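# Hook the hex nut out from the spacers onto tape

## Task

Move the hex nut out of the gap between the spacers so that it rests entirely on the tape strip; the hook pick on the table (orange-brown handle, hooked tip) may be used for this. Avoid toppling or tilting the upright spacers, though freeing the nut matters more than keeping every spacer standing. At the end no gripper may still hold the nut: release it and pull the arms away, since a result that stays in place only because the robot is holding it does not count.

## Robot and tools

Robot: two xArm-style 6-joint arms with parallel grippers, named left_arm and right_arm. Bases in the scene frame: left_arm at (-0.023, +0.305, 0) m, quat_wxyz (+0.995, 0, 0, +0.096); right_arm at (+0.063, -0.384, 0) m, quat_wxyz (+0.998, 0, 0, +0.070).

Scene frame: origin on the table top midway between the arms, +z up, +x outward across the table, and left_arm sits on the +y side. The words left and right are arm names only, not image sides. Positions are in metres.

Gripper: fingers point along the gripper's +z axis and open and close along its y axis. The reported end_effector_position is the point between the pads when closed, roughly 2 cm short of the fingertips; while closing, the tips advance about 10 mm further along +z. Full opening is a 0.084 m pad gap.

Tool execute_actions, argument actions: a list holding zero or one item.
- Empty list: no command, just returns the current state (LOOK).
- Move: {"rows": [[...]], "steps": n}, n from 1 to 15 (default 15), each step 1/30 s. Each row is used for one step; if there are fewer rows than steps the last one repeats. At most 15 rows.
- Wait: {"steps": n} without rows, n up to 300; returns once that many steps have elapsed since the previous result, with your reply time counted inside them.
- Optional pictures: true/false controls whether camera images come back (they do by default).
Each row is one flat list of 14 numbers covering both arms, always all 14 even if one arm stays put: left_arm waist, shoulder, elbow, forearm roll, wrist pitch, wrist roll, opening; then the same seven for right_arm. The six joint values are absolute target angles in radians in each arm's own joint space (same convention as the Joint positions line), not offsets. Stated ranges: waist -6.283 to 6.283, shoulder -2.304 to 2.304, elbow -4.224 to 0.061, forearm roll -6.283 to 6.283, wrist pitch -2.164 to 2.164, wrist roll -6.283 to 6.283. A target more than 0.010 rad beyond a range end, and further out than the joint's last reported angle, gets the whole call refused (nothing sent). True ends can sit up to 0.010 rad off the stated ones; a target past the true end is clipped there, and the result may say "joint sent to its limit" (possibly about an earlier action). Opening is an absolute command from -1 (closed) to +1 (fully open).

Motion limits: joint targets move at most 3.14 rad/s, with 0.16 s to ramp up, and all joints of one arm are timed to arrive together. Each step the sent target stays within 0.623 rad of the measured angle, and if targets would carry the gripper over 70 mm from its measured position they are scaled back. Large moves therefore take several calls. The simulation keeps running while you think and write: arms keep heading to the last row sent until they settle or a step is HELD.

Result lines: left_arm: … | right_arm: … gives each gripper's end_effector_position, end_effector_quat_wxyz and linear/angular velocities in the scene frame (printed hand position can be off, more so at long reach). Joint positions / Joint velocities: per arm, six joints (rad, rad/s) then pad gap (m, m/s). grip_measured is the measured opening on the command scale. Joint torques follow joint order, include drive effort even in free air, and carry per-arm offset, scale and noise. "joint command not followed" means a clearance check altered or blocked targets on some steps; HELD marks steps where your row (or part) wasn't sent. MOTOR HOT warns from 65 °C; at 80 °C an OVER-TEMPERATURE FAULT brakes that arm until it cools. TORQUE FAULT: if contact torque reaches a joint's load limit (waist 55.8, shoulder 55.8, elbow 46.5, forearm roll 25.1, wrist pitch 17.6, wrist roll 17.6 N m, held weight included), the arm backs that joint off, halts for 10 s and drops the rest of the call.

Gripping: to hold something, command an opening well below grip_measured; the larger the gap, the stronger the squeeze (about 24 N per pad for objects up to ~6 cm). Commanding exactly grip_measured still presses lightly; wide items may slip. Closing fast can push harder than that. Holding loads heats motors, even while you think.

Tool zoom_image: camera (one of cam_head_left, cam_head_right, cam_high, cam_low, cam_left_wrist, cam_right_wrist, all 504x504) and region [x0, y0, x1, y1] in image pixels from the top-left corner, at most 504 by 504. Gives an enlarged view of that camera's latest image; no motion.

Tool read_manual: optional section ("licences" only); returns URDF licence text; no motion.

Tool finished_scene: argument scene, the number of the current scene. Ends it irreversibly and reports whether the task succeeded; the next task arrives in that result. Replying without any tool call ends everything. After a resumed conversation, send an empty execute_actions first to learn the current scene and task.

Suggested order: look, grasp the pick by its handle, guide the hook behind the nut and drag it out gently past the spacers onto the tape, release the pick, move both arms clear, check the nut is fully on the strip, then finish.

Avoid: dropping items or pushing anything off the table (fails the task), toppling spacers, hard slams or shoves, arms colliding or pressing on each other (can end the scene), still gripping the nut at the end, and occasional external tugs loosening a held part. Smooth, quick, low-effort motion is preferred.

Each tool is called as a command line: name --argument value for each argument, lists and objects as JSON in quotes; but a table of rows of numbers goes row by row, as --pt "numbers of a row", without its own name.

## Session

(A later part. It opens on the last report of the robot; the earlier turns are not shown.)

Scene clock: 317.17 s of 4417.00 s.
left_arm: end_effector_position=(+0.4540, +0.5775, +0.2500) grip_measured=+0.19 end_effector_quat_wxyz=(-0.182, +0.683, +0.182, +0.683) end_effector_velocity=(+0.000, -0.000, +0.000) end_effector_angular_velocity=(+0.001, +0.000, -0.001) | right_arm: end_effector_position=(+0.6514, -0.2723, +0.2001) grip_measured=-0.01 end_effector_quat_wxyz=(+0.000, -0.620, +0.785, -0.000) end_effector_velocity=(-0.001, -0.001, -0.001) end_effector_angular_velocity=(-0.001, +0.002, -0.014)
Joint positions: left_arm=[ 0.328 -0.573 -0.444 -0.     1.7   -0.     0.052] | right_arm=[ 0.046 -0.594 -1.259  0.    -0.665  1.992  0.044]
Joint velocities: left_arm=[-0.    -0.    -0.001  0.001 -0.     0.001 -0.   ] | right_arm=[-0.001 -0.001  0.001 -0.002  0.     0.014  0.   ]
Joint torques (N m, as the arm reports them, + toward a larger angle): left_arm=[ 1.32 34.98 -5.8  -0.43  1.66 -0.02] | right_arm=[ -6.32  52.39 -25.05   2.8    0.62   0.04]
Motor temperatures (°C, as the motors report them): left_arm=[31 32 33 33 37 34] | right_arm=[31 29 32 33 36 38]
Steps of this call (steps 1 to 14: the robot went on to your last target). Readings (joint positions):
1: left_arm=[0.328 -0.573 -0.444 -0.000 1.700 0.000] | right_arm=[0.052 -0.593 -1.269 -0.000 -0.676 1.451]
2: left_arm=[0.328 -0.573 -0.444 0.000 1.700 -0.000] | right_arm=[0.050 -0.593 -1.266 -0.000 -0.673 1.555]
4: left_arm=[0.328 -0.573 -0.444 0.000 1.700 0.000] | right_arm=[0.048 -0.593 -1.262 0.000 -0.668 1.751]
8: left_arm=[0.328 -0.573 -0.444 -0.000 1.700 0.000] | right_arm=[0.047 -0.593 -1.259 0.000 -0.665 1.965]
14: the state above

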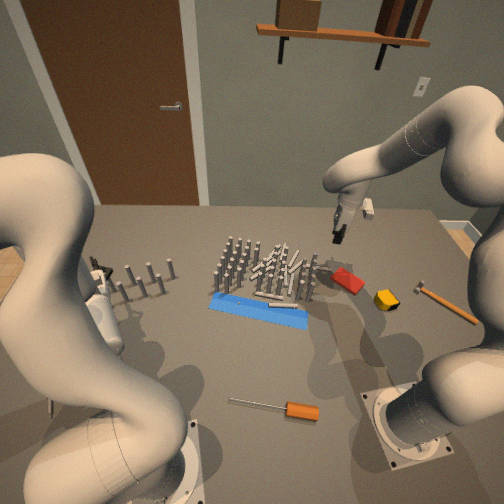

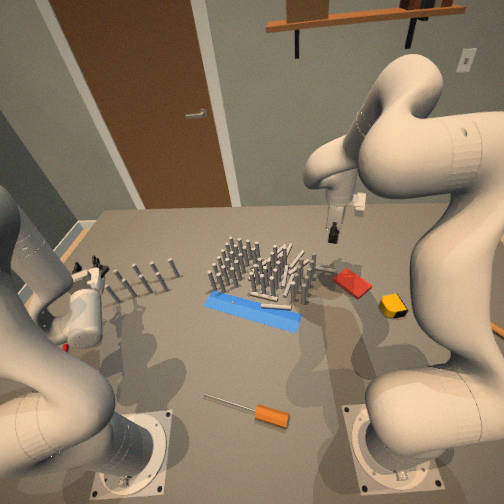

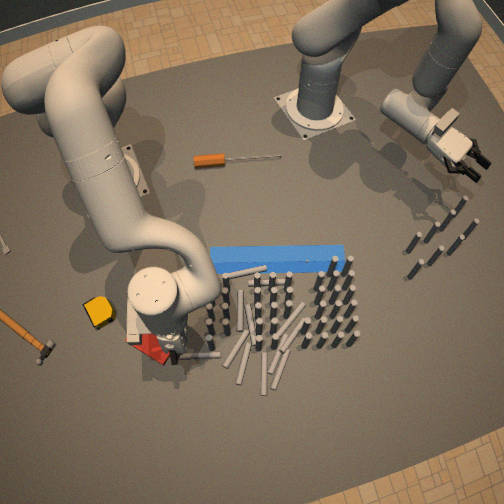

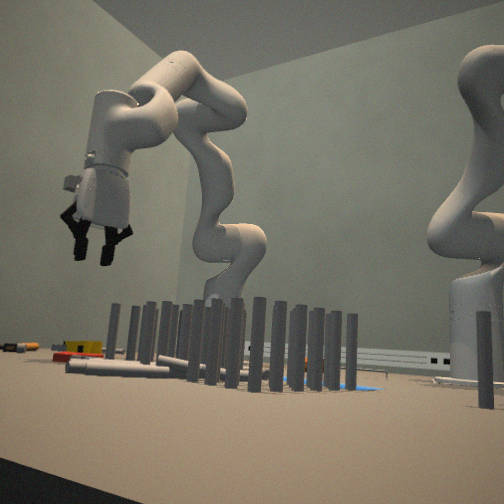

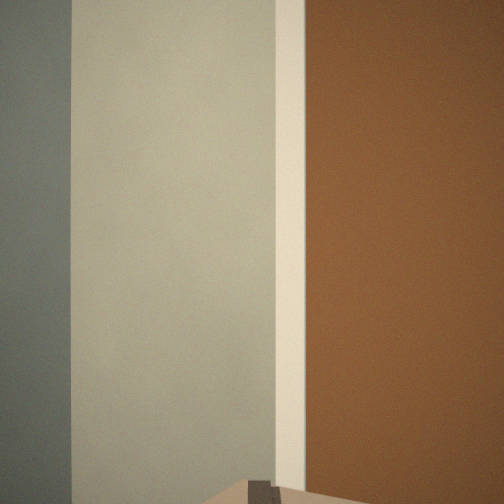

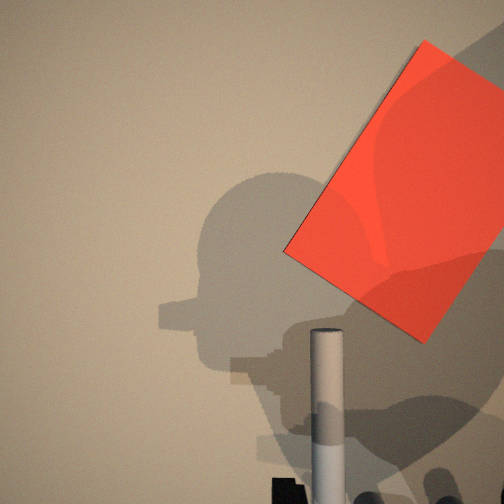

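execute_actions --actions '[{"rows": [[0.3277,-0.5729,-0.4441,0,1.6996,0,0.2, 0.046,-0.8877,-1.2653,0,-0.3776,1.9935,0.0]], "steps": 15}]' --pictures false

execute_actions --actions '[{"rows": [[0.3277,-0.5729,-0.4441,0,1.6996,0,0.2, 0.046,-0.8877,-1.2653,0,-0.3776,1.9935,0.0],[0.3277,-0.5729,-0.4441,0,1.6996,0,0.2, 0.046,-0.8877,-1.2653,0,-0.3776,1.9935,0.0],[0.3277,-0.5729,-0.4441,0,1.6996,0,0.2, 0.046,-0.8877,-1.2653,0,-0.3776,1.9935,0.0],[0.3277,-0.5729,-0.4441,0,1.6996,0,0.2, 0.046,-0.8877,-1.2653,0,-0.3776,1.9935,-1]], "steps": 14}]' --pictures false

execute_actions --actions '[{"rows": [[0.3277,-0.5729,-0.4441,0,1.6996,0,0.2, 0.046,-0.5936,-1.2583,0,-0.6647,1.9935,-1]], "steps": 13}]' --pictures false

execute_actions --actions '[{"rows": [[0.3277,-0.5729,-0.4441,0,1.6996,0,0.2, 0.91,-0.4427,-1.0289,0,0.9846,0,-1]], "steps": 15}]' --pictures false

execute_actions --actions '[{"steps": 30}]' --pictures false

execute_actions --actions '[{"rows": [[0.3277,-0.5729,-0.4441,0,1.6996,0,0.2, 0.91,-0.5729,-0.4441,0,1.6996,0,-1]], "steps": 15}]' --pictures false

execute_actions --actions '[{"rows": [[0.3277,-0.5729,-0.4441,0,1.6996,0,0.2, 0.91,-0.5729,-0.4441,0,1.6996,0,-1]], "steps": 10}]' --pictures false

execute_actions --actions '[{"rows": [[0.3277,-0.5729,-0.4441,0,1.6996,0,0.2, 0.91,-0.9799,-0.6006,0,1.9501,0,-1]], "steps": 15}]'

Scene clock: 319.27 s of 4417.00 s.
left_arm: end_effector_position=(+0.4540, +0.5775, +0.2500) grip_measured=+0.19 end_effector_quat_wxyz=(-0.182, +0.683, +0.182, +0.683) end_effector_velocity=(-0.000, +0.001, +0.001) end_effector_angular_velocity=(+0.001, -0.001, +0.003) | right_arm: end_effector_position=(+0.6501, -0.2727, +0.0257) grip_measured=-0.01 end_effector_quat_wxyz=(-0.002, -0.619, +0.785, +0.001) end_effector_velocity=(+0.034, +0.007, +0.001) end_effector_angular_velocity=(+0.018, -0.095, +0.001)
Joint positions: left_arm=[ 0.328 -0.573 -0.444 -0.     1.7   -0.     0.052] | right_arm=[ 0.046 -0.886 -1.264 -0.    -0.382  1.994  0.044]
Joint velocities: left_arm=[-0.     0.001  0.    -0.003 -0.    -0.    -0.   ] | right_arm=[ 0.    -0.016 -0.037  0.001  0.075 -0.002  0.   ]
Joint torques (N m, as the arm reports them, + toward a larger angle): left_arm=[ 0.62 35.67 -6.    0.18  1.87 -0.07] | right_arm=[ -5.1   68.45 -23.05   2.85   0.69  -0.09]
Motor temperatures (°C, as the motors report them): left_arm=[31 32 33 33 37 34] | right_arm=[31 29 32 33 36 38]
Steps of this call (steps 1 to 30: the robot went on to your last target; steps 31 to 48: nothing new was sent; steps 49 to 63: all 15 steps of this action). Readings (joint positions):
49: left_arm=[0.328 -0.573 -0.444 0.000 1.700 0.000] | right_arm=[0.046 -0.594 -1.258 -0.000 -0.664 1.994]
50: left_arm=[0.328 -0.573 -0.444 -0.000 1.700 0.000] | right_arm=[0.046 -0.598 -1.259 0.000 -0.658 1.994]
52: left_arm=[0.328 -0.573 -0.444 0.000 1.700 0.000] | right_arm=[0.046 -0.644 -1.263 0.000 -0.608 1.993]
56: left_arm=[0.328 -0.573 -0.444 0.000 1.700 -0.000] | right_arm=[0.046 -0.761 -1.262 -0.000 -0.499 1.993]
63: the state above

Scene clock: 319.73 s of 4417.00 s.
left_arm: end_effector_position=(+0.4540, +0.5775, +0.2500) grip_measured=+0.19 end_effector_quat_wxyz=(-0.182, +0.683, +0.182, +0.683) end_effector_velocity=(-0.000, +0.000, -0.001) end_effector_angular_velocity=(-0.001, +0.001, +0.001) | right_arm: end_effector_position=(+0.6519, -0.2724, +0.0257) grip_measured=-0.66 end_effector_quat_wxyz=(+0.000, -0.619, +0.785, -0.000) end_effector_velocity=(-0.000, +0.000, -0.001) end_effector_angular_velocity=(+0.000, +0.001, -0.001)
Joint positions: left_arm=[ 0.328 -0.573 -0.444  0.     1.7    0.     0.052] | right_arm=[ 0.046 -0.887 -1.266  0.    -0.378  1.993  0.015]
Joint velocities: left_arm=[ 0.001 -0.001  0.    -0.    -0.    -0.    -0.   ] | right_arm=[ 0.    -0.001 -0.     0.001  0.    -0.     0.   ]
Joint torques (N m, as the arm reports them, + toward a larger angle): left_arm=[ 0.26 38.21 -6.42  0.62  1.65  0.13] | right_arm=[ -5.68  50.63 -17.16   2.52   0.82  -0.07]
Motor temperatures (°C, as the motors report them): left_arm=[31 32 33 33 37 34] | right_arm=[31 30 32 33 36 38]
Steps of this call (steps 1 to 14: all 14 steps of this action). Readings (joint positions):
1: left_arm=[0.328 -0.573 -0.444 0.000 1.700 -0.000] | right_arm=[0.046 -0.886 -1.265 -0.000 -0.380 1.994]
2: left_arm=[0.328 -0.573 -0.444 -0.000 1.700 0.000] | right_arm=[0.046 -0.885 -1.266 0.000 -0.379 1.993]
4: left_arm=[0.328 -0.573 -0.444 0.000 1.700 -0.000] | right_arm=[0.046 -0.885 -1.266 0.000 -0.378 1.993]
8: left_arm=[0.328 -0.573 -0.444 0.000 1.700 -0.000] | right_arm=[0.046 -0.887 -1.266 0.000 -0.378 1.994]
14: the state above

Scene clock: 320.17 s of 4417.00 s.
left_arm: end_effector_position=(+0.4540, +0.5775, +0.2500) grip_measured=+0.19 end_effector_quat_wxyz=(-0.182, +0.683, +0.182, +0.683) end_effector_velocity=(-0.000, +0.000, +0.000) end_effector_angular_velocity=(+0.001, -0.000, +0.000) | right_arm: end_effector_position=(+0.6543, -0.2719, +0.1953) grip_measured=-0.66 end_effector_quat_wxyz=(+0.003, -0.619, +0.785, -0.002) end_effector_velocity=(-0.012, -0.002, +0.163) end_effector_angular_velocity=(+0.006, -0.028, -0.001)
Joint positions: left_arm=[ 0.328 -0.573 -0.444  0.     1.7   -0.     0.052] | right_arm=[ 0.046 -0.603 -1.261  0.    -0.651  1.994  0.015]
Joint velocities: left_arm=[ 0.     0.001  0.    -0.    -0.     0.    -0.   ] | right_arm=[ 0.     0.269 -0.005  0.001 -0.245  0.    -0.   ]
Joint torques (N m, as the arm reports them, + toward a larger angle): left_arm=[-2.98 35.23 -6.49 -0.16  1.58 -0.09] | right_arm=[ -6.52   7.68 -12.8    2.6    0.75   0.05]
Motor temperatures (°C, as the motors report them): left_arm=[31 32 33 33 37 34] | right_arm=[31 30 32 33 36 38]
Steps of this call (steps 1 to 13: all 13 steps of this action). Readings (joint positions):
1: left_arm=[0.328 -0.573 -0.444 0.000 1.700 -0.000] | right_arm=[0.046 -0.887 -1.266 0.000 -0.378 1.993]
2: left_arm=[0.328 -0.573 -0.444 0.000 1.700 0.000] | right_arm=[0.046 -0.883 -1.265 -0.000 -0.384 1.993]
4: left_arm=[0.328 -0.573 -0.444 -0.000 1.700 0.000] | right_arm=[0.046 -0.838 -1.260 -0.000 -0.434 1.994]
8: left_arm=[0.328 -0.573 -0.444 0.000 1.700 -0.000] | right_arm=[0.046 -0.720 -1.261 0.000 -0.542 1.993]
13: the state above

Scene clock: 320.67 s of 4417.00 s.
left_arm: end_effector_position=(+0.4540, +0.5775, +0.2500) grip_measured=+0.19 end_effector_quat_wxyz=(-0.182, +0.683, +0.182, +0.683) end_effector_velocity=(+0.001, +0.000, +0.001) end_effector_angular_velocity=(+0.000, -0.002, -0.001) | right_arm: end_effector_position=(+0.6171, -0.0561, +0.2105) grip_measured=-0.66 end_effector_quat_wxyz=(-0.140, +0.840, -0.519, +0.074) end_effector_velocity=(-0.141, +0.482, +0.062) end_effector_angular_velocity=(+0.170, -0.803, +1.552)
Joint positions: left_arm=[ 0.328 -0.573 -0.444  0.     1.7    0.     0.052] | right_arm=[ 0.393 -0.529 -1.153  0.    -0.307  1.641  0.015]
Joint velocities: left_arm=[ 0.     0.001 -0.001  0.002  0.    -0.001  0.   ] | right_arm=[ 0.756  0.124  0.183 -0.     0.836 -0.838  0.   ]
Joint torques (N m, as the arm reports them, + toward a larger angle): left_arm=[-2.59 37.89 -6.86  0.19  1.88 -0.24] | right_arm=[ -5.73  53.68 -26.96   3.     0.92  -0.23]
Motor temperatures (°C, as the motors report them): left_arm=[31 32 33 33 37 34] | right_arm=[31 30 32 33 36 38]
Steps of this call (steps 1 to 15: all 15 steps of this action). Readings (joint positions):
1: left_arm=[0.328 -0.573 -0.444 0.000 1.700 -0.000] | right_arm=[0.046 -0.597 -1.261 0.000 -0.657 1.993]
2: left_arm=[0.328 -0.573 -0.444 -0.000 1.700 -0.000] | right_arm=[0.050 -0.595 -1.257 -0.000 -0.654 1.987]
4: left_arm=[0.328 -0.573 -0.444 -0.000 1.700 0.000] | right_arm=[0.094 -0.586 -1.239 -0.000 -0.606 1.940]
8: left_arm=[0.328 -0.573 -0.444 -0.000 1.700 -0.000] | right_arm=[0.208 -0.561 -1.201 -0.000 -0.494 1.828]
15: the state above

Scene clock: 321.67 s of 4417.00 s.
left_arm: end_effector_position=(+0.4540, +0.5775, +0.2500) grip_measured=+0.19 end_effector_quat_wxyz=(-0.182, +0.683, +0.182, +0.683) end_effector_velocity=(-0.000, +0.000, +0.001) end_effector_angular_velocity=(-0.002, -0.002, +0.000) | right_arm: end_effector_position=(+0.4527, +0.2835, +0.4354) grip_measured=-0.66 end_effector_quat_wxyz=(-0.370, +0.639, +0.332, +0.587) end_effector_velocity=(-0.114, +0.059, +0.163) end_effector_angular_velocity=(-0.163, -1.591, +0.222)
Joint positions: left_arm=[ 0.328 -0.573 -0.444  0.     1.7   -0.     0.052] | right_arm=[ 0.901 -0.444 -1.031 -0.     0.946  0.084  0.015]
Joint velocities: left_arm=[ 0.     0.001  0.    -0.    -0.    -0.002  0.   ] | right_arm=[ 0.166  0.028  0.039 -0.001  0.673 -1.456 -0.   ]
Joint torques (N m, as the arm reports them, + toward a larger angle): left_arm=[-0.93 35.34 -5.94  0.7   1.65 -0.07] | right_arm=[-17.75  44.44 -26.57   2.73   1.91   1.02]
Motor temperatures (°C, as the motors report them): left_arm=[31 32 33 33 37 34] | right_arm=[31 30 32 33 36 38]
Steps of this call (steps 1 to 30: the robot went on to your last target). Readings (joint positions):
1: left_arm=[0.328 -0.573 -0.444 -0.000 1.700 0.000] | right_arm=[0.418 -0.525 -1.147 0.000 -0.278 1.612]
2: left_arm=[0.328 -0.573 -0.444 0.000 1.700 0.000] | right_arm=[0.443 -0.521 -1.141 0.000 -0.249 1.583]
4: left_arm=[0.328 -0.573 -0.444 -0.000 1.700 0.000] | right_arm=[0.491 -0.513 -1.130 0.000 -0.186 1.521]
8: left_arm=[0.328 -0.573 -0.444 0.000 1.700 -0.000] | right_arm=[0.582 -0.497 -1.108 0.000 -0.049 1.383]
30: the state above

Scene clock: 322.17 s of 4417.00 s.
left_arm: end_effector_position=(+0.4540, +0.5775, +0.2500) grip_measured=+0.19 end_effector_quat_wxyz=(-0.182, +0.683, +0.182, +0.683) end_effector_velocity=(+0.000, -0.000, -0.000) end_effector_angular_velocity=(+0.002, +0.001, -0.002) | right_arm: end_effector_position=(+0.3789, +0.1663, +0.2881) grip_measured=-0.66 end_effector_quat_wxyz=(-0.355, +0.618, +0.353, +0.606) end_effector_velocity=(-0.203, -0.343, -0.246) end_effector_angular_velocity=(+0.025, -0.073, +0.009)
Joint positions: left_arm=[ 0.328 -0.573 -0.444 -0.     1.7   -0.     0.052] | right_arm=[ 0.908 -0.532 -0.633  0.     1.457  0.01   0.015]
Joint velocities: left_arm=[-0.    -0.    -0.     0.002  0.     0.002 -0.   ] | right_arm=[ 0.008 -0.205  0.938 -0.001  1.202 -0.051 -0.   ]
Joint torques (N m, as the arm reports them, + toward a larger angle): left_arm=[-2.31 36.4  -6.32  0.74  1.78  0.01] | right_arm=[ -5.72  40.91 -18.79   3.01   2.53   0.06]
Motor temperatures (°C, as the motors report them): left_arm=[31 32 33 33 37 34] | right_arm=[31 30 32 33 36 38]
Steps of this call (steps 1 to 15: all 15 steps of this action). Readings (joint positions):
1: left_arm=[0.328 -0.573 -0.444 0.000 1.700 0.000] | right_arm=[0.905 -0.443 -1.030 -0.000 0.964 0.045]
2: left_arm=[0.328 -0.573 -0.444 -0.000 1.700 -0.000] | right_arm=[0.907 -0.444 -1.024 -0.000 0.982 0.025]
4: left_arm=[0.328 -0.573 -0.444 0.000 1.700 -0.000] | right_arm=[0.907 -0.455 -0.975 0.000 1.039 0.025]
8: left_arm=[0.328 -0.573 -0.444 -0.000 1.700 -0.000] | right_arm=[0.907 -0.484 -0.851 0.000 1.179 0.021]
15: the state above

Scene clock: 322.50 s of 4417.00 s.
left_arm: end_effector_position=(+0.4540, +0.5775, +0.2500) grip_measured=+0.19 end_effector_quat_wxyz=(-0.182, +0.683, +0.182, +0.683) end_effector_velocity=(-0.000, +0.001, +0.000) end_effector_angular_velocity=(+0.000, -0.001, +0.002) | right_arm: end_effector_position=(+0.3366, +0.0946, +0.2507) grip_measured=-0.66 end_effector_quat_wxyz=(-0.355, +0.611, +0.354, +0.612) end_effector_velocity=(-0.002, -0.004, +0.007) end_effector_angular_velocity=(+0.027, -0.018, -0.000)
Joint positions: left_arm=[ 0.328 -0.573 -0.444  0.     1.7   -0.     0.052] | right_arm=[ 0.91  -0.572 -0.447  0.     1.697  0.     0.015]
Joint velocities: left_arm=[ 0.001 -0.001 -0.001 -0.001 -0.    -0.     0.   ] | right_arm=[-0.     0.001  0.011 -0.     0.042 -0.002 -0.   ]
Joint torques (N m, as the arm reports them, + toward a larger angle): left_arm=[ 0.41 37.51 -6.52  0.35  1.58 -0.16] | right_arm=[ -6.55  35.11 -11.68   2.41   2.42  -0.06]
Motor temperatures (°C, as the motors report them): left_arm=[31 32 33 33 37 34] | right_arm=[31 30 32 33 36 38]
Steps of this call (steps 1 to 10: all 10 steps of this action). Readings (joint positions):
1: left_arm=[0.328 -0.573 -0.444 0.000 1.700 -0.000] | right_arm=[0.909 -0.539 -0.601 0.000 1.497 0.009]
2: left_arm=[0.328 -0.573 -0.444 -0.000 1.700 0.000] | right_arm=[0.909 -0.546 -0.570 0.000 1.538 0.007]
4: left_arm=[0.328 -0.573 -0.444 -0.000 1.700 -0.000] | right_arm=[0.909 -0.559 -0.508 -0.000 1.617 0.004]
8: left_arm=[0.328 -0.573 -0.444 -0.000 1.700 -0.000] | right_arm=[0.910 -0.572 -0.449 -0.000 1.692 0.000]
10: the state above

Scene clock: 323.00 s of 4417.00 s.
left_arm: end_effector_position=(+0.4540, +0.5775, +0.2500) grip_measured=+0.19 end_effector_quat_wxyz=(-0.182, +0.683, +0.182, +0.683) end_effector_velocity=(-0.001, -0.000, -0.001) end_effector_angular_velocity=(-0.001, +0.002, +0.001) | right_arm: end_effector_position=(+0.3361, +0.0936, +0.1307) grip_measured=-0.66 end_effector_quat_wxyz=(-0.355, +0.612, +0.355, +0.612) end_effector_velocity=(+0.004, +0.007, +0.009) end_effector_angular_velocity=(+0.044, -0.024, +0.001)
Joint positions: left_arm=[ 0.328 -0.573 -0.444 -0.     1.7    0.     0.052] | right_arm=[ 0.91  -0.977 -0.599 -0.     1.948  0.     0.015]
Joint velocities: left_arm=[ 0.001 -0.     0.002 -0.    -0.    -0.    -0.   ] | right_arm=[-0.    -0.009 -0.022 -0.001  0.037  0.001  0.   ]
Joint torques (N m, as the arm reports them, + toward a larger angle): left_arm=[-0.15 36.9  -5.87  1.08  1.71  0.  ] | right_arm=[-7.35 44.21 -3.59  2.44  2.79 -0.04]
Motor temperatures (°C, as the motors report them): left_arm=[31 32 33 33 37 34] | right_arm=[31 30 32 33 36 38]
Steps of this call (steps 1 to 15: all 15 steps of this action). Readings (joint positions):
1: left_arm=[0.328 -0.573 -0.444 -0.000 1.700 -0.000] | right_arm=[0.910 -0.572 -0.446 0.000 1.699 0.000]
2: left_arm=[0.328 -0.573 -0.444 -0.000 1.700 -0.000] | right_arm=[0.910 -0.577 -0.449 0.000 1.704 0.000]
4: left_arm=[0.328 -0.573 -0.444 0.000 1.700 0.000] | right_arm=[0.910 -0.632 -0.471 -0.000 1.741 0.000]
8: left_arm=[0.328 -0.573 -0.444 0.000 1.700 -0.000] | right_arm=[0.910 -0.841 -0.549 0.000 1.864 0.000]
15: the state above

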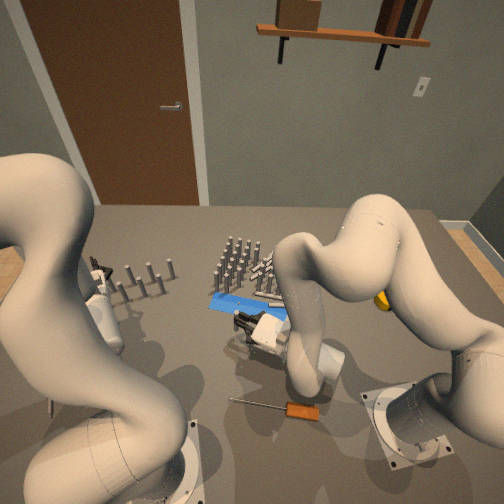

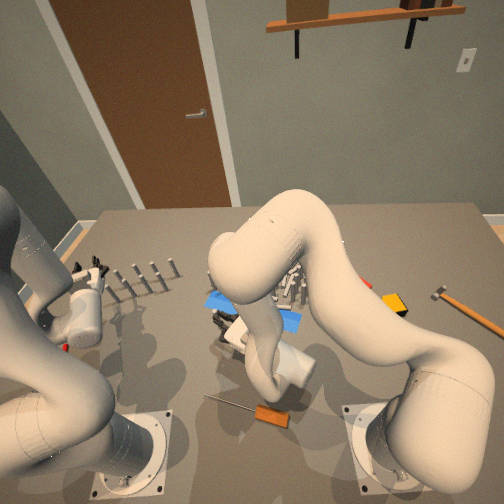

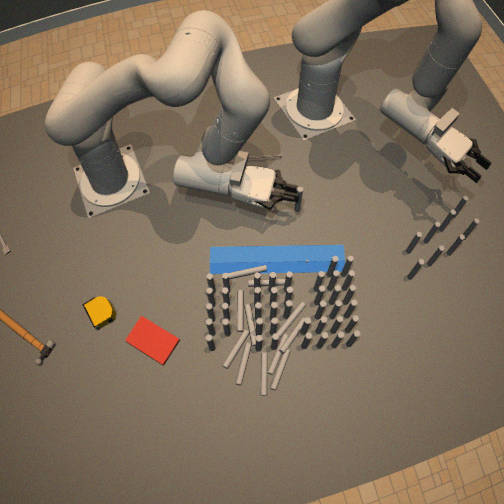

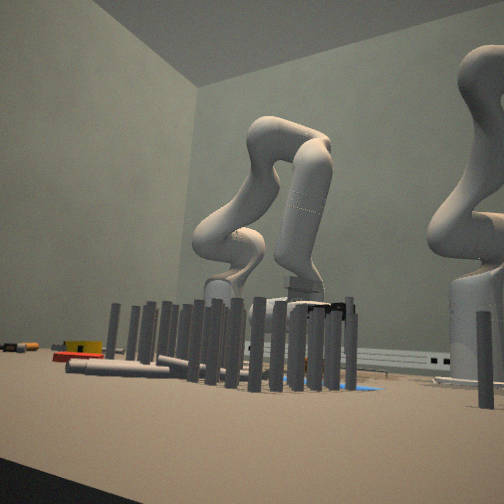

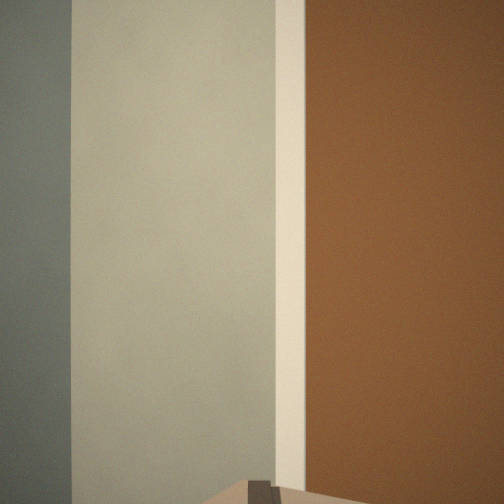

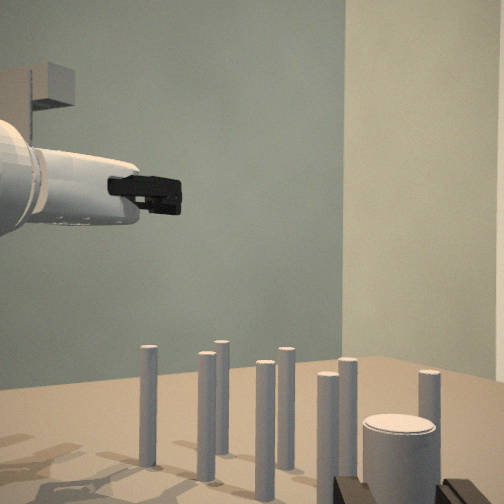

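execute_actions --actions '[{"rows": [[0.3277,-0.5729,-0.4441,0,1.6996,0,0.2, 0.91,-1.1273,-0.6857,0,2.0124,0,-1]], "steps": 15}]' --pictures false

execute_actions --actions '[{"rows": [[0.3277,-0.5729,-0.4441,0,1.6996,0,0.2, 0.91,-1.1273,-0.6857,0,2.0124,0,-1],[0.3277,-0.5729,-0.4441,0,1.6996,0,0.2, 0.91,-1.1273,-0.6857,0,2.0124,0,-1],[0.3277,-0.5729,-0.4441,0,1.6996,0,0.2, 0.91,-1.1273,-0.6857,0,2.0124,0,-1],[0.3277,-0.5729,-0.4441,0,1.6996,0,0.2, 0.91,-1.1273,-0.6857,0,2.0124,0,0.2]], "steps": 13}]' --pictures false

execute_actions --actions '[{"rows": [[0.3277,-0.5729,-0.4441,0,1.6996,0,0.2, 0.91,-0.5729,-0.4441,0,1.6996,0,0.2]], "steps": 15}]' --pictures false

execute_actions --actions '[{"rows": [[0.3277,-0.5729,-0.4441,0,1.6996,0,0.2, 0.1855,-0.8475,-1.6755,0,-0.828,0.8589,-0.25]], "steps": 15}]' --pictures false

execute_actions --actions '[{"steps": 50}]'

Scene clock: 325.10 s of 4417.00 s.
left_arm: end_effector_position=(+0.4540, +0.5775, +0.2500) grip_measured=+0.19 end_effector_quat_wxyz=(-0.182, +0.683, +0.182, +0.683) end_effector_velocity=(-0.001, +0.001, +0.000) end_effector_angular_velocity=(-0.001, -0.001, +0.002) | right_arm: end_effector_position=(+0.3363, +0.0941, +0.0827) grip_measured=-0.66 end_effector_quat_wxyz=(-0.355, +0.611, +0.354, +0.612) end_effector_velocity=(-0.001, -0.001, -0.003) end_effector_angular_velocity=(-0.005, +0.003, +0.000)
Joint positions: left_arm=[ 0.328 -0.573 -0.444 -0.     1.7   -0.     0.052] | right_arm=[ 0.91  -1.126 -0.686 -0.     2.012  0.     0.015]
Joint velocities: left_arm=[ 0.001  0.001  0.    -0.001  0.    -0.001 -0.   ] | right_arm=[ 0.    -0.006 -0.001 -0.     0.    -0.    -0.   ]
Joint torques (N m, as the arm reports them, + toward a larger angle): left_arm=[-1.22 39.53 -6.49  0.66  1.77 -0.05] | right_arm=[-6.94 46.34 -2.04  1.74  2.51 -0.05]
Motor temperatures (°C, as the motors report them): left_arm=[31 32 33 33 37 34] | right_arm=[31 30 32 33 36 38]
Steps of this call (steps 1 to 15: the robot went on to your last target; steps 16 to 48: nothing new was sent; steps 49 to 63: all 15 steps of this action). Readings (joint positions):
49: left_arm=[0.328 -0.573 -0.444 0.000 1.700 -0.000] | right_arm=[0.910 -0.980 -0.601 -0.000 1.950 0.000]
50: left_arm=[0.328 -0.573 -0.444 0.000 1.700 -0.000] | right_arm=[0.910 -0.985 -0.604 -0.000 1.954 0.000]
52: left_arm=[0.328 -0.573 -0.444 0.000 1.700 -0.000] | right_arm=[0.910 -1.036 -0.636 -0.000 1.977 0.000]
56: left_arm=[0.328 -0.573 -0.444 -0.000 1.700 0.000] | right_arm=[0.910 -1.124 -0.681 0.000 2.008 -0.000]
63: the state above

Scene clock: 325.53 s of 4417.00 s.
left_arm: end_effector_position=(+0.4540, +0.5775, +0.2500) grip_measured=+0.19 end_effector_quat_wxyz=(-0.182, +0.683, +0.182, +0.683) end_effector_velocity=(+0.000, -0.001, +0.000) end_effector_angular_velocity=(+0.001, +0.000, -0.002) | right_arm: end_effector_position=(+0.3362, +0.0939, +0.0822) grip_measured=+0.19 end_effector_quat_wxyz=(-0.355, +0.612, +0.355, +0.612) end_effector_velocity=(-0.001, -0.001, -0.001) end_effector_angular_velocity=(-0.002, +0.001, +0.000)
Joint positions: left_arm=[ 0.328 -0.573 -0.444 -0.     1.7    0.     0.052] | right_arm=[ 0.91  -1.127 -0.686 -0.     2.012  0.     0.052]
Joint velocities: left_arm=[-0.     0.     0.     0.002  0.     0.001 -0.   ] | right_arm=[-0.    -0.     0.002 -0.    -0.    -0.001  0.   ]
Joint torques (N m, as the arm reports them, + toward a larger angle): left_arm=[-0.94 36.76 -6.19 -0.06  1.78  0.13] | right_arm=[-5.88 44.6  -1.52  1.85  2.42  0.03]
Motor temperatures (°C, as the motors report them): left_arm=[31 32 33 33 37 34] | right_arm=[31 30 32 33 36 38]
Steps of this call (steps 1 to 13: all 13 steps of this action). Readings (joint positions):
1: left_arm=[0.328 -0.573 -0.444 -0.000 1.700 -0.000] | right_arm=[0.910 -1.126 -0.686 -0.000 2.012 0.000]
2: left_arm=[0.328 -0.573 -0.444 0.000 1.700 0.000] | right_arm=[0.910 -1.127 -0.686 -0.000 2.012 0.000]
4: left_arm=[0.328 -0.573 -0.444 0.000 1.700 0.000] | right_arm=[0.910 -1.127 -0.686 -0.000 2.012 0.000]
8: left_arm=[0.328 -0.573 -0.444 0.000 1.700 -0.000] | right_arm=[0.910 -1.127 -0.686 -0.000 2.013 0.000]
13: the state above

Scene clock: 326.03 s of 4417.00 s.
left_arm: end_effector_position=(+0.4540, +0.5775, +0.2500) grip_measured=+0.19 end_effector_quat_wxyz=(-0.182, +0.683, +0.182, +0.683) end_effector_velocity=(-0.000, -0.000, -0.000) end_effector_angular_velocity=(-0.000, +0.001, -0.001) | right_arm: end_effector_position=(+0.3369, +0.0950, +0.2480) grip_measured=+0.19 end_effector_quat_wxyz=(-0.356, +0.610, +0.354, +0.613) end_effector_velocity=(-0.013, -0.023, +0.074) end_effector_angular_velocity=(-0.025, +0.014, -0.000)
Joint positions: left_arm=[ 0.328 -0.573 -0.444 -0.     1.7   -0.     0.052] | right_arm=[ 0.91  -0.586 -0.451 -0.     1.71   0.     0.052]
Joint velocities: left_arm=[-0.     0.     0.001  0.001  0.     0.     0.   ] | right_arm=[-0.     0.307  0.141  0.    -0.194  0.    -0.   ]
Joint torques (N m, as the arm reports them, + toward a larger angle): left_arm=[ 1.14 37.09 -5.91  0.36  1.65  0.11] | right_arm=[ -7.14  -2.1  -12.81   2.14   1.99  -0.21]
Motor temperatures (°C, as the motors report them): left_arm=[31 32 33 33 37 34] | right_arm=[31 30 32 33 36 38]
Steps of this call (steps 1 to 15: all 15 steps of this action). Readings (joint positions):
1: left_arm=[0.328 -0.573 -0.444 -0.000 1.700 0.000] | right_arm=[0.910 -1.127 -0.686 0.000 2.012 -0.000]
2: left_arm=[0.328 -0.573 -0.444 0.000 1.700 0.000] | right_arm=[0.910 -1.122 -0.683 0.000 2.008 -0.000]
4: left_arm=[0.328 -0.573 -0.444 0.000 1.700 0.000] | right_arm=[0.910 -1.068 -0.657 0.000 1.974 -0.000]
8: left_arm=[0.328 -0.573 -0.444 -0.000 1.700 0.000] | right_arm=[0.910 -0.869 -0.573 0.000 1.866 0.000]
15: the state above

Scene clock: 326.53 s of 4417.00 s.
left_arm: end_effector_position=(+0.4540, +0.5775, +0.2500) grip_measured=+0.19 end_effector_quat_wxyz=(-0.182, +0.683, +0.182, +0.683) end_effector_velocity=(-0.000, +0.000, -0.001) end_effector_angular_velocity=(+0.000, +0.002, +0.001) | right_arm: end_effector_position=(+0.5642, +0.0753, +0.2215) grip_measured=-0.27 end_effector_quat_wxyz=(-0.340, +0.733, +0.151, +0.570) end_effector_velocity=(+0.504, -0.091, +0.008) end_effector_angular_velocity=(+0.408, +0.665, -0.690)
Joint positions: left_arm=[ 0.328 -0.573 -0.444  0.     1.7   -0.     0.052] | right_arm=[ 0.6   -0.7   -0.785  0.     1.365  0.336  0.032]
Joint velocities: left_arm=[-0.    -0.001 -0.    -0.001 -0.     0.001 -0.   ] | right_arm=[-0.6   -0.214 -0.828 -0.001 -0.829  0.755 -0.   ]
Joint torques (N m, as the arm reports them, + toward a larger angle): left_arm=[-2.24 37.23 -6.55  0.87  1.83 -0.07] | right_arm=[ -4.33  50.05 -16.32   2.41   2.19  -0.06]
Motor temperatures (°C, as the motors report them): left_arm=[31 32 33 33 37 34] | right_arm=[31 30 32 33 36 38]
Steps of this call (steps 1 to 15: all 15 steps of this action). Readings (joint positions):
1: left_arm=[0.328 -0.573 -0.444 0.000 1.700 -0.000] | right_arm=[0.910 -0.579 -0.448 -0.000 1.705 0.000]
2: left_arm=[0.328 -0.573 -0.444 -0.000 1.700 -0.000] | right_arm=[0.905 -0.580 -0.452 -0.000 1.697 0.007]
4: left_arm=[0.328 -0.573 -0.444 -0.000 1.700 -0.000] | right_arm=[0.859 -0.602 -0.498 -0.000 1.650 0.054]
8: left_arm=[0.328 -0.573 -0.444 0.000 1.700 0.000] | right_arm=[0.756 -0.644 -0.602 -0.000 1.548 0.155]
15: the state above

Scene clock: 328.20 s of 4417.00 s.
left_arm: end_effector_position=(+0.4540, +0.5775, +0.2500) grip_measured=+0.19 end_effector_quat_wxyz=(-0.182, +0.683, +0.182, +0.683) end_effector_velocity=(-0.000, -0.000, -0.000) end_effector_angular_velocity=(-0.000, +0.001, -0.000) | right_arm: end_effector_position=(+0.7331, -0.1568, +0.2000) grip_measured=-0.27 end_effector_quat_wxyz=(-0.000, +0.965, -0.263, +0.000) end_effector_velocity=(+0.000, -0.000, +0.001) end_effector_angular_velocity=(+0.001, +0.001, -0.001)
Joint positions: left_arm=[ 0.328 -0.573 -0.444 -0.     1.7    0.     0.052] | right_arm=[ 0.186 -0.847 -1.675 -0.    -0.828  0.859  0.032]
Joint velocities: left_arm=[-0.    -0.     0.001 -0.    -0.     0.    -0.   ] | right_arm=[-0.    -0.    -0.002  0.001 -0.003  0.    -0.   ]
Joint torques (N m, as the arm reports them, + toward a larger angle): left_arm=[-0.8  36.59 -5.99 -0.54  1.62  0.02] | right_arm=[ -7.57  63.33 -26.02   2.79   0.73  -0.1 ]
Motor temperatures (°C, as the motors report them): left_arm=[31 32 33 33 37 34] | right_arm=[31 30 32 33 36 38]
Steps of this call (steps 1 to 50: the robot went on to your last target). Readings (joint positions):
1: left_arm=[0.328 -0.573 -0.444 0.000 1.700 -0.000] | right_arm=[0.581 -0.707 -0.813 0.000 1.337 0.361]
2: left_arm=[0.328 -0.573 -0.444 0.000 1.700 0.000] | right_arm=[0.562 -0.714 -0.842 0.000 1.309 0.385]
4: left_arm=[0.328 -0.573 -0.444 0.000 1.700 -0.000] | right_arm=[0.525 -0.727 -0.900 0.000 1.250 0.431]
8: left_arm=[0.328 -0.573 -0.444 0.000 1.700 0.000] | right_arm=[0.459 -0.750 -1.023 0.000 1.128 0.514]
50: the state above

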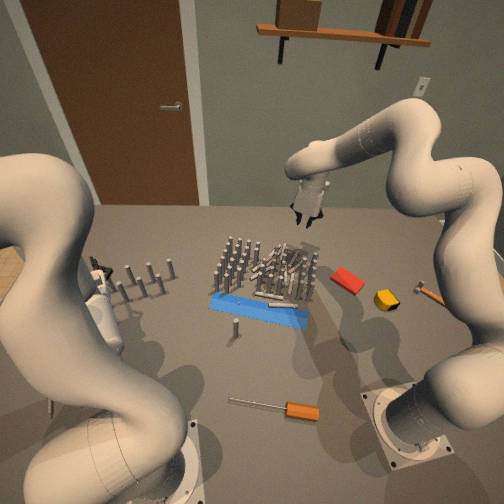

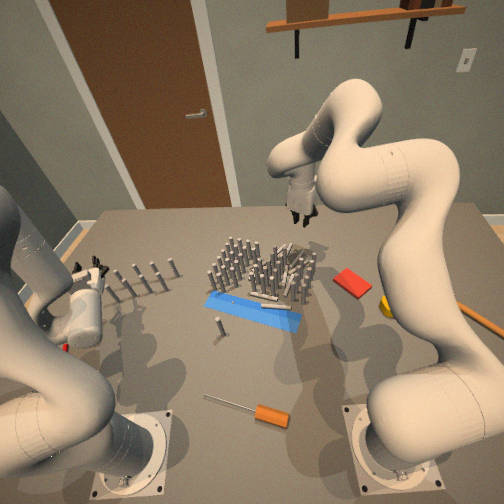

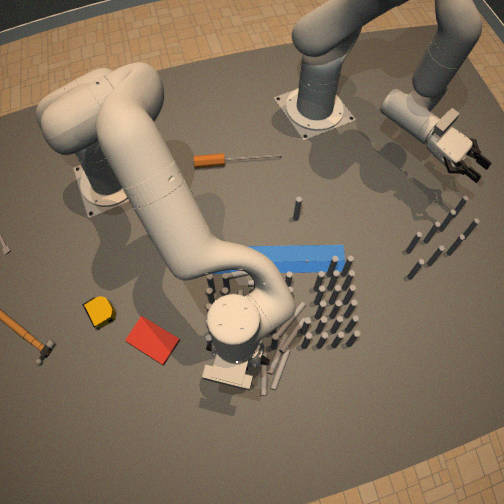

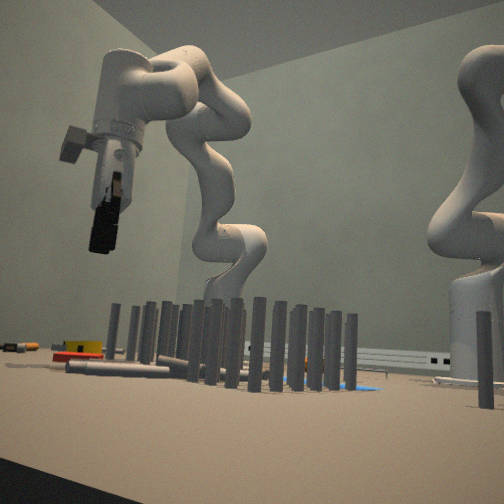

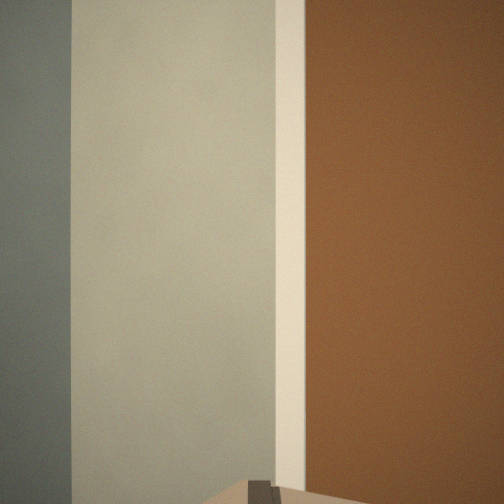

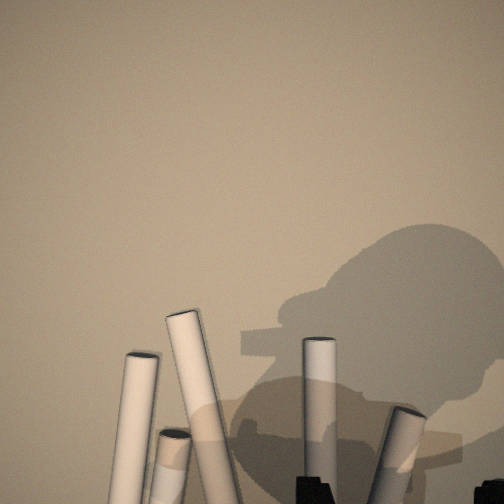

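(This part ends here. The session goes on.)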